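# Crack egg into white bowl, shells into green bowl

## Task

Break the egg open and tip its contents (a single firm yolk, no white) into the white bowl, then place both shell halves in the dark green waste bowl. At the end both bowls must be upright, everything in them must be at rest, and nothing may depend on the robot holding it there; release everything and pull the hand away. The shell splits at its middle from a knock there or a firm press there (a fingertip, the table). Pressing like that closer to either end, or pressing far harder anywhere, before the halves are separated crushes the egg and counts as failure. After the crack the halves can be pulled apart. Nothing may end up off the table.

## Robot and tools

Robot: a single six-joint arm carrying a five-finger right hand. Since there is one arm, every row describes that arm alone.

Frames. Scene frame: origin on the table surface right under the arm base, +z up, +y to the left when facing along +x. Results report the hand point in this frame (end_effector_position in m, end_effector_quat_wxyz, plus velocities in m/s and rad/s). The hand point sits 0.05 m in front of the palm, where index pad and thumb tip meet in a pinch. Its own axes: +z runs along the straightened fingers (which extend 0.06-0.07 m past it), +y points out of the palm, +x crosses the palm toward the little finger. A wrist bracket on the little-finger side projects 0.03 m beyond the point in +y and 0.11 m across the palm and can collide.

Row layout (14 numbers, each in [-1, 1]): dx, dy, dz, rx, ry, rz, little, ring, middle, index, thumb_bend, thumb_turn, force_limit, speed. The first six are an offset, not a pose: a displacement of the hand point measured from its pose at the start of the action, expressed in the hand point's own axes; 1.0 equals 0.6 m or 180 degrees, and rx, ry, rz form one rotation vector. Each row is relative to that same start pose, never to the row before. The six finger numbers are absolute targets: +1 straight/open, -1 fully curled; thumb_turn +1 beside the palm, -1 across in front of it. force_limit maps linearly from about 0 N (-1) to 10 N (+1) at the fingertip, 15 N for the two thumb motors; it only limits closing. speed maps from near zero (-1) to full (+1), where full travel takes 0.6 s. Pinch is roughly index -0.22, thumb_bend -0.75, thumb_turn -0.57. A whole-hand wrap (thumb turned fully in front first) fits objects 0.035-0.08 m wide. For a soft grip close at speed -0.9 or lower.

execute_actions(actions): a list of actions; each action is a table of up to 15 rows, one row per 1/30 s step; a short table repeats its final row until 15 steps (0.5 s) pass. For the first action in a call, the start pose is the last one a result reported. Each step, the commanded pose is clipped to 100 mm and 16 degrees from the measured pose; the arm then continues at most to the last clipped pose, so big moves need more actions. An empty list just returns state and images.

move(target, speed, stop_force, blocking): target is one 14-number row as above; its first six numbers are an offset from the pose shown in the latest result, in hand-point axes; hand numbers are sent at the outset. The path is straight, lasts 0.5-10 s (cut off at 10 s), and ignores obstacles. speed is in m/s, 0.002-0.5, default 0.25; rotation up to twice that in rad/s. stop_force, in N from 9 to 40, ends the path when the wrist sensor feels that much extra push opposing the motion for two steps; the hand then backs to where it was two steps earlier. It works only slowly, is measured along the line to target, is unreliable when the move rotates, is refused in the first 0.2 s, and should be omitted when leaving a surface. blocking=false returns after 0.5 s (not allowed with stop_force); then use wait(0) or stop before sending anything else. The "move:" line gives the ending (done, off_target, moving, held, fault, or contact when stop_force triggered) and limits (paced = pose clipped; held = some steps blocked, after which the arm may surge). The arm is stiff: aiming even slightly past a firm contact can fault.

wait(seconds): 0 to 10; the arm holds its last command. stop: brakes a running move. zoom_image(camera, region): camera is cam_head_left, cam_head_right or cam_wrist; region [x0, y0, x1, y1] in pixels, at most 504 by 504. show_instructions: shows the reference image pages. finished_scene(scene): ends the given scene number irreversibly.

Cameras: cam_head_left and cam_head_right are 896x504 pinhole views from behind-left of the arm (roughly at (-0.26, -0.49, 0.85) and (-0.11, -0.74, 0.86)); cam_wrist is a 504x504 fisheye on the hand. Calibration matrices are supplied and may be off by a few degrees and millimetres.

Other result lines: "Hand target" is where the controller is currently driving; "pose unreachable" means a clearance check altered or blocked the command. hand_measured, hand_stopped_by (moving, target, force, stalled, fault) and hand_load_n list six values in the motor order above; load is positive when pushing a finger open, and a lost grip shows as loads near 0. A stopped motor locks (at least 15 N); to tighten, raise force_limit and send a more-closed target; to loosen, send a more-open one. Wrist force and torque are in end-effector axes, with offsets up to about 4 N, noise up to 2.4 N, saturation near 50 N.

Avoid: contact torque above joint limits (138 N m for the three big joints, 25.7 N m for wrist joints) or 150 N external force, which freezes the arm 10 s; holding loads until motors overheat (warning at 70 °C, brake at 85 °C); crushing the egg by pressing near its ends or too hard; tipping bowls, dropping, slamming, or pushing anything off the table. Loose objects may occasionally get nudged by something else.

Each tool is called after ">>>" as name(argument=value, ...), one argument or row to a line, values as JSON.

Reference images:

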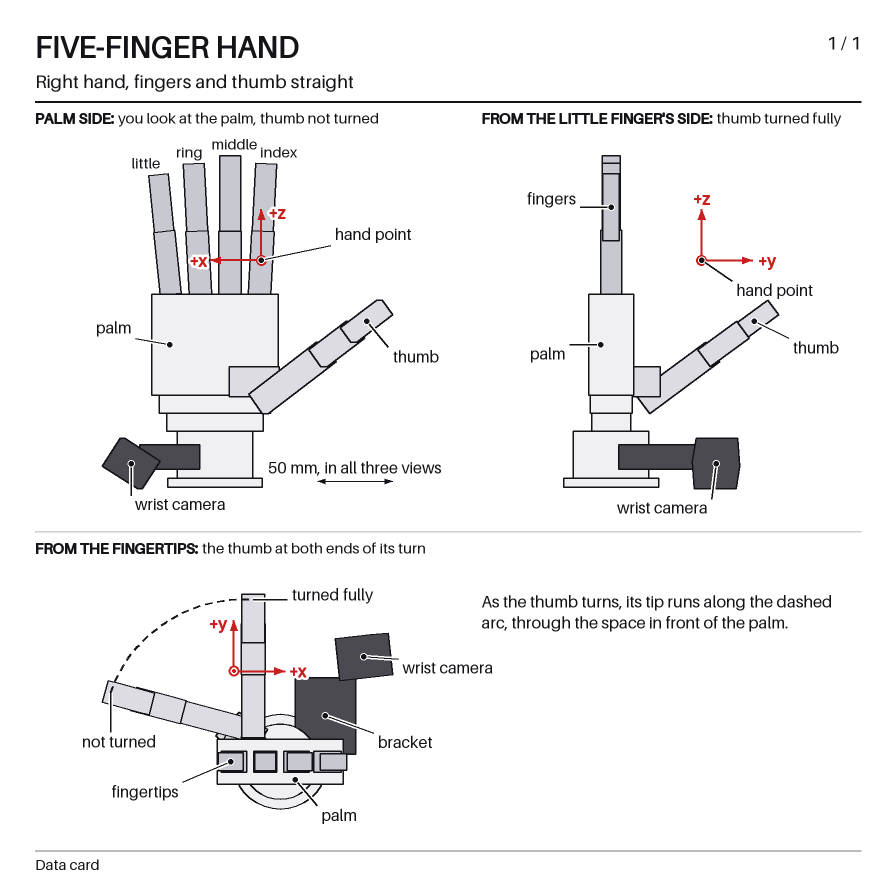

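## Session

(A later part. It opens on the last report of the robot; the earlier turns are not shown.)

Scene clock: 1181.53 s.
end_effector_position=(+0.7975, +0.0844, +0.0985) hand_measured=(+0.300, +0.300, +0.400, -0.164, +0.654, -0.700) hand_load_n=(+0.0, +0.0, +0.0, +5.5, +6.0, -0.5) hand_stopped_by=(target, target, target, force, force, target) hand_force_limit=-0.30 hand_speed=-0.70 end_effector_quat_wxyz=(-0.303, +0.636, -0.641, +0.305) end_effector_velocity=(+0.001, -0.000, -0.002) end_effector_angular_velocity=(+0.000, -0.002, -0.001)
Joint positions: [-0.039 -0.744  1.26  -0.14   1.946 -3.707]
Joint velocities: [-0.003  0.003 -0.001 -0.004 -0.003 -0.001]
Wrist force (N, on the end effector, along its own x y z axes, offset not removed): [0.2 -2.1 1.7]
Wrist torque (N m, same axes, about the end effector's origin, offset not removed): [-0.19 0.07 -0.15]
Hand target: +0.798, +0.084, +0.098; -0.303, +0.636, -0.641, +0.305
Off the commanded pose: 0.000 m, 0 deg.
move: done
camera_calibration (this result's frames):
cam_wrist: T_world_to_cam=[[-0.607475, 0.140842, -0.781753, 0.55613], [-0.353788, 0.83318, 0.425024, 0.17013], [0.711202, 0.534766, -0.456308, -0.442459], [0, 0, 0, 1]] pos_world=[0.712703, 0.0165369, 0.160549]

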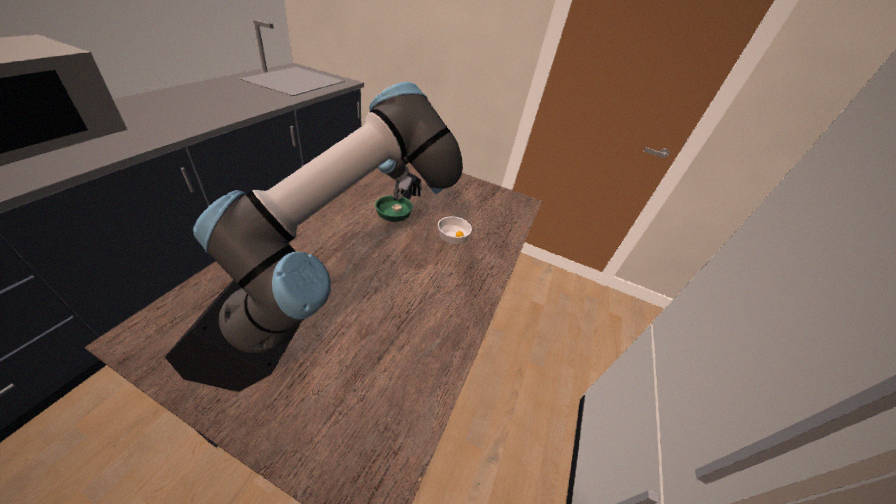

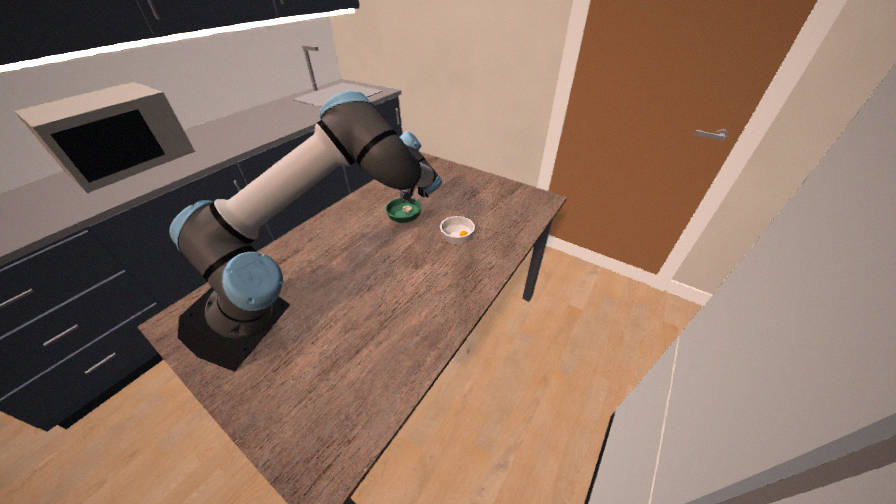

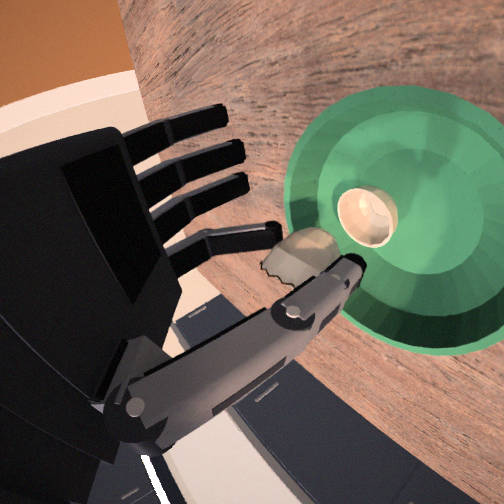

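>>> move(
  target=[0,0.016,-0.019,0,0,0,0.3,0.3,0.4,-1,-1,-0.7,-0.3,-0.7],
  speed=0.08,
)

>>> execute_actions(
  actions=[
    [[0,0,0,0,0,0,0.3,0.3,0.4,0.4,1,-0.7,-0.3,0]],
    [[0,0,0,0,0,0,0.3,0.3,0.4,0.4,1,-0.7,-0.3,0]],
    [[0,0,0,0,0,0,0.3,0.3,0.4,0.4,1,-0.7,-0.3,0]],
  ],
)

>>> move(
  target=[0,-0.08,-0.2,0,0,0,0.3,0.3,0.4,0.4,1,-0.7,-0.3,0],
  speed=0.15,
)

Scene clock: 1193.23 s.
end_effector_position=(+0.7829, +0.0845, +0.0983) hand_measured=(+0.300, +0.300, +0.400, -0.164, +0.654, -0.700) hand_load_n=(+0.0, +0.0, +0.0, +5.5, +6.0, -0.5) hand_stopped_by=(target, target, target, force, force, target) hand_force_limit=-0.30 hand_speed=-0.70 end_effector_quat_wxyz=(-0.303, +0.636, -0.641, +0.305) end_effector_velocity=(-0.002, +0.001, +0.000) end_effector_angular_velocity=(+0.000, -0.001, +0.001)
Joint positions: [-0.04  -0.771  1.32  -0.173  1.945 -3.708]
Joint velocities: [ 0.001 -0.005  0.011 -0.006 -0.    -0.   ]
Wrist force (N, on the end effector, along its own x y z axes, offset not removed): [1.1 -4.6 -0.3]
Wrist torque (N m, same axes, about the end effector's origin, offset not removed): [-0.48 -0.34 -0.03]
Hand target: +0.783, +0.084, +0.098; -0.303, +0.636, -0.641, +0.305
Off the commanded pose: 0.000 m, 0 deg.
move: done
camera_calibration (this result's frames):
cam_wrist: T_world_to_cam=[[-0.60755, 0.140838, -0.781695, 0.547081], [-0.353762, 0.833171, 0.425063, 0.164935], [0.711151, 0.534781, -0.45637, -0.432187], [0, 0, 0, 1]] pos_world=[0.698077, 0.0166569, 0.160306]

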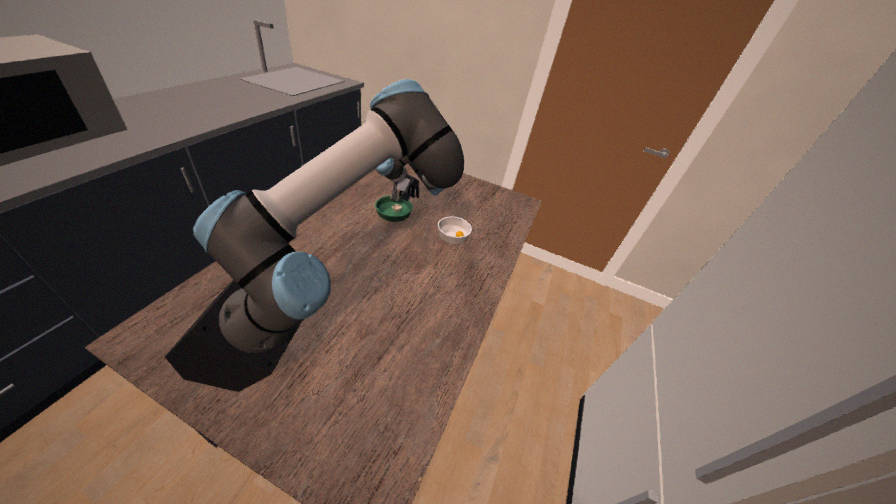

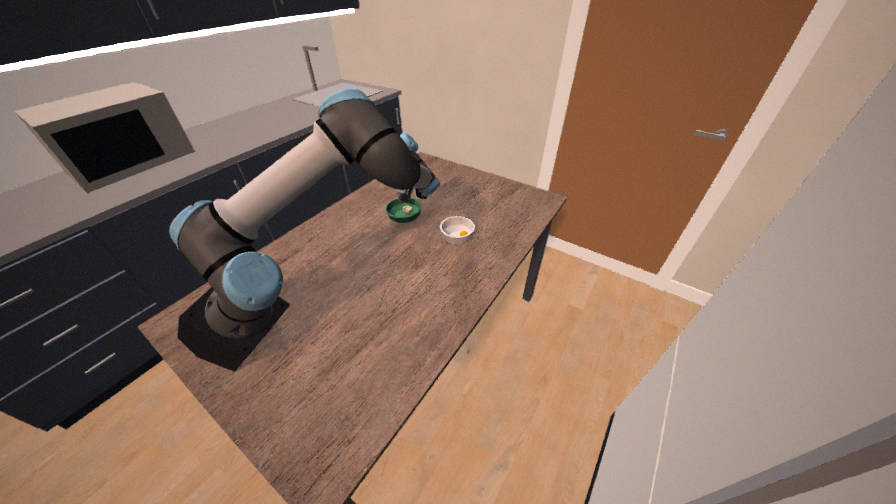

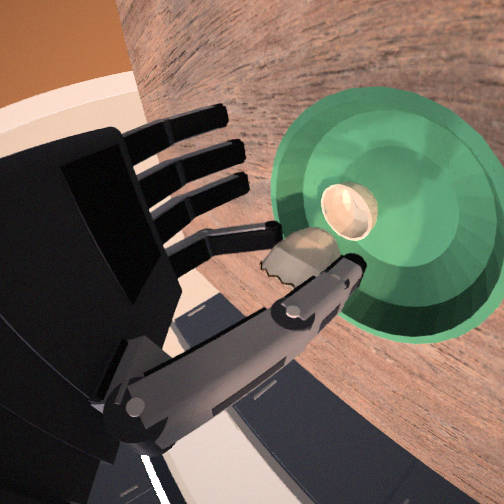

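Scene clock: 1194.73 s.
end_effector_position=(+0.7829, +0.0844, +0.0984) hand_measured=(+0.300, +0.300, +0.400, +0.400, +1.000, -0.700) hand_load_n=(+0.0, +0.0, +0.0, +0.0, +0.0, +0.0) hand_stopped_by=(target, target, target, target, target, target) hand_force_limit=-0.30 hand_speed=0.00 end_effector_quat_wxyz=(-0.303, +0.636, -0.641, +0.305) end_effector_velocity=(+0.001, -0.001, -0.001) end_effector_angular_velocity=(-0.001, +0.000, -0.003)
Joint positions: [-0.04  -0.771  1.32  -0.173  1.945 -3.708]
Joint velocities: [-0.002  0.    -0.001 -0.001  0.001  0.   ]
Wrist force (N, on the end effector, along its own x y z axes, offset not removed): [-2.4 -2.6 1.9]
Wrist torque (N m, same axes, about the end effector's origin, offset not removed): [-0.44 0.08 -0.41]
Hand target: +0.783, +0.084, +0.098; -0.303, +0.636, -0.641, +0.305
Off the commanded pose: 0.000 m, 0 deg.
camera_calibration (this result's frames):
cam_wrist: T_world_to_cam=[[-0.607419, 0.140893, -0.781787, 0.547105], [-0.353741, 0.83321, 0.425004, 0.164968], [0.711273, 0.534706, -0.456268, -0.432226], [0, 0, 0, 1]] pos_world=[0.698109, 0.0165781, 0.160397]

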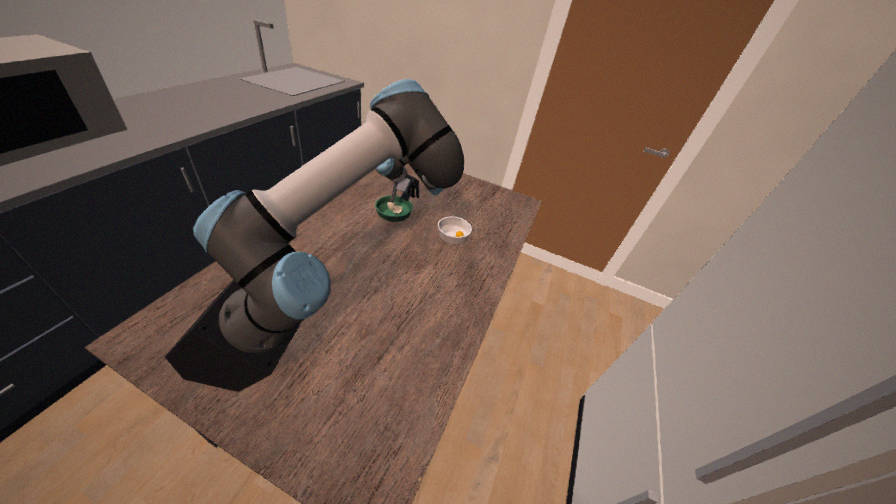

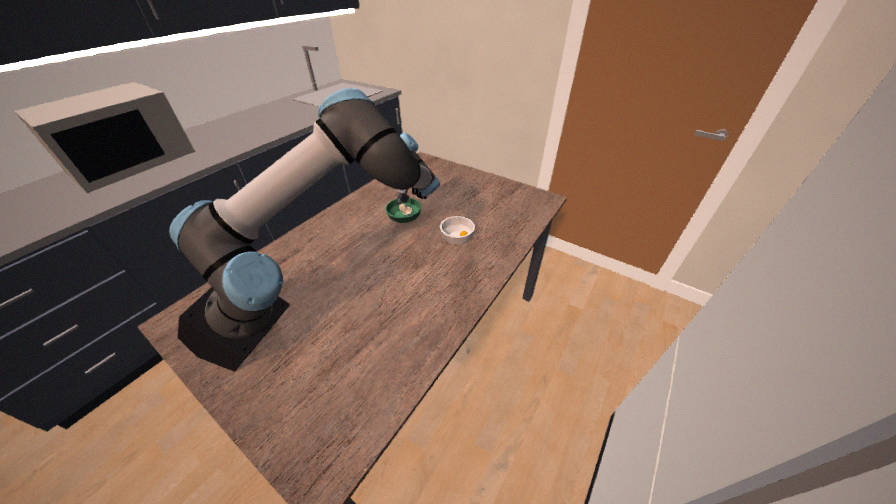

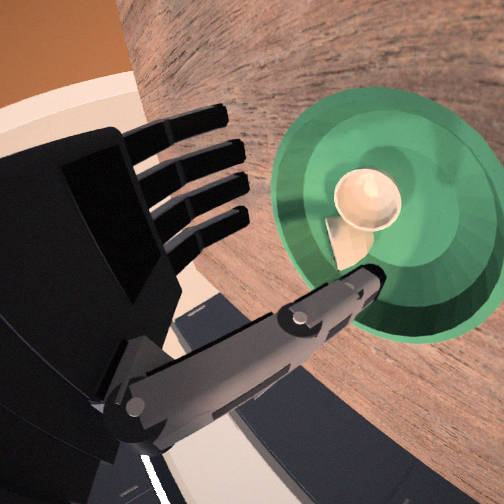

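Scene clock: 1196.20 s.
end_effector_position=(+0.7203, +0.0847, +0.2110) hand_measured=(+0.300, +0.300, +0.400, +0.400, +1.000, -0.700) hand_load_n=(+0.0, +0.0, +0.0, +0.0, +0.0, +0.0) hand_stopped_by=(target, target, target, target, target, target) hand_force_limit=-0.30 hand_speed=0.00 end_effector_quat_wxyz=(-0.303, +0.636, -0.641, +0.305) end_effector_velocity=(-0.002, -0.001, +0.001) end_effector_angular_velocity=(-0.001, +0.001, -0.001)
Joint positions: [ 0.086 -0.978  1.474 -0.098  2.062 -3.655]
Joint velocities: [ 0.002 -0.004  0.003  0.002  0.003  0.001]
Wrist force (N, on the end effector, along its own x y z axes, offset not removed): [-1.4 0.9 1.6]
Wrist torque (N m, same axes, about the end effector's origin, offset not removed): [0.13 -0.02 -0.12]
Hand target: +0.720, +0.085, +0.211; -0.303, +0.636, -0.641, +0.305
Off the commanded pose: 0.000 m, 0 deg.
move: done
camera_calibration (this result's frames):
cam_wrist: T_world_to_cam=[[-0.607378, 0.140697, -0.781854, 0.597077], [-0.35378, 0.833304, 0.424787, 0.0947359], [0.711288, 0.534611, -0.456355, -0.336415], [0, 0, 0, 1]] pos_world=[0.635456, 0.0169004, 0.27306]

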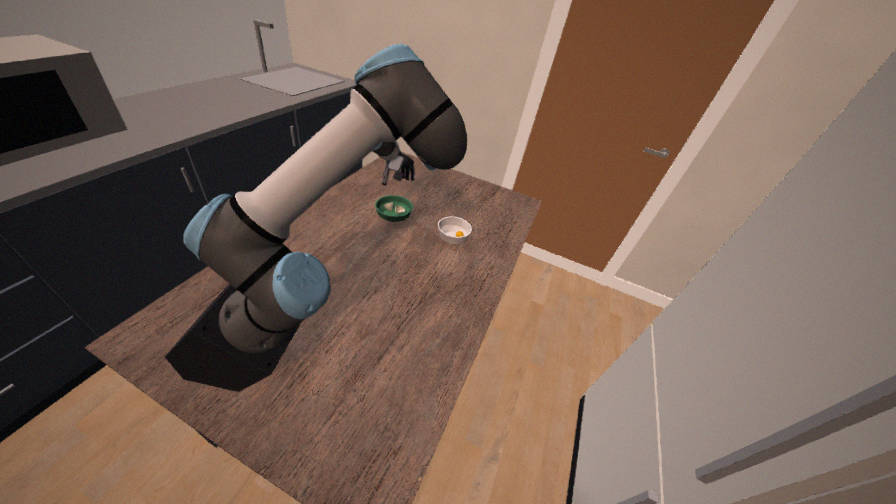

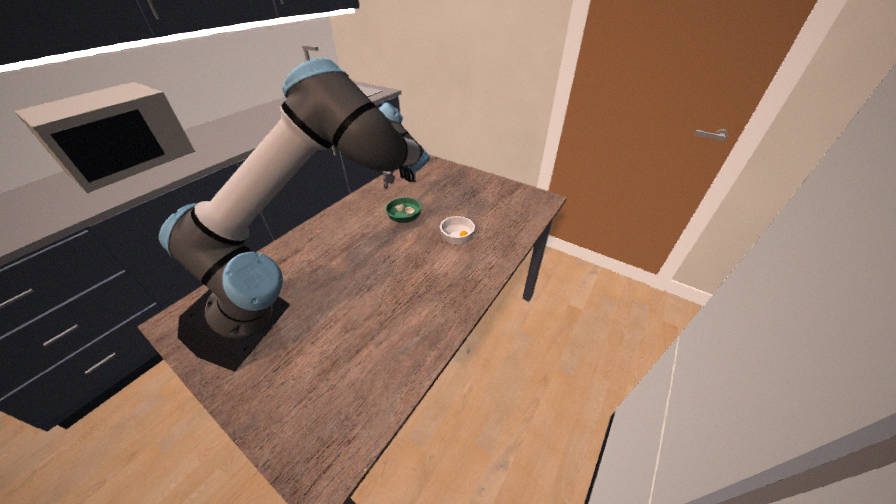

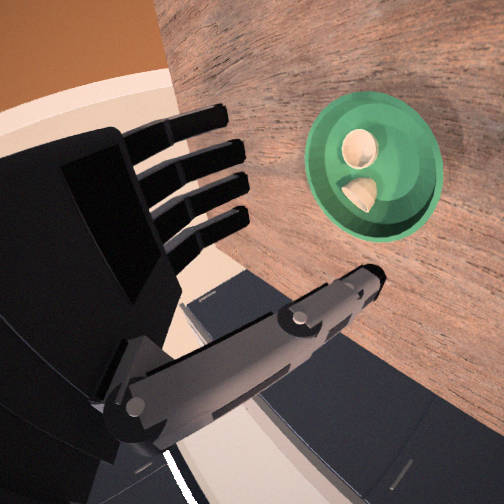

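>>> finished_scene(
  scene=1,
)

The scene is finished: the task was done.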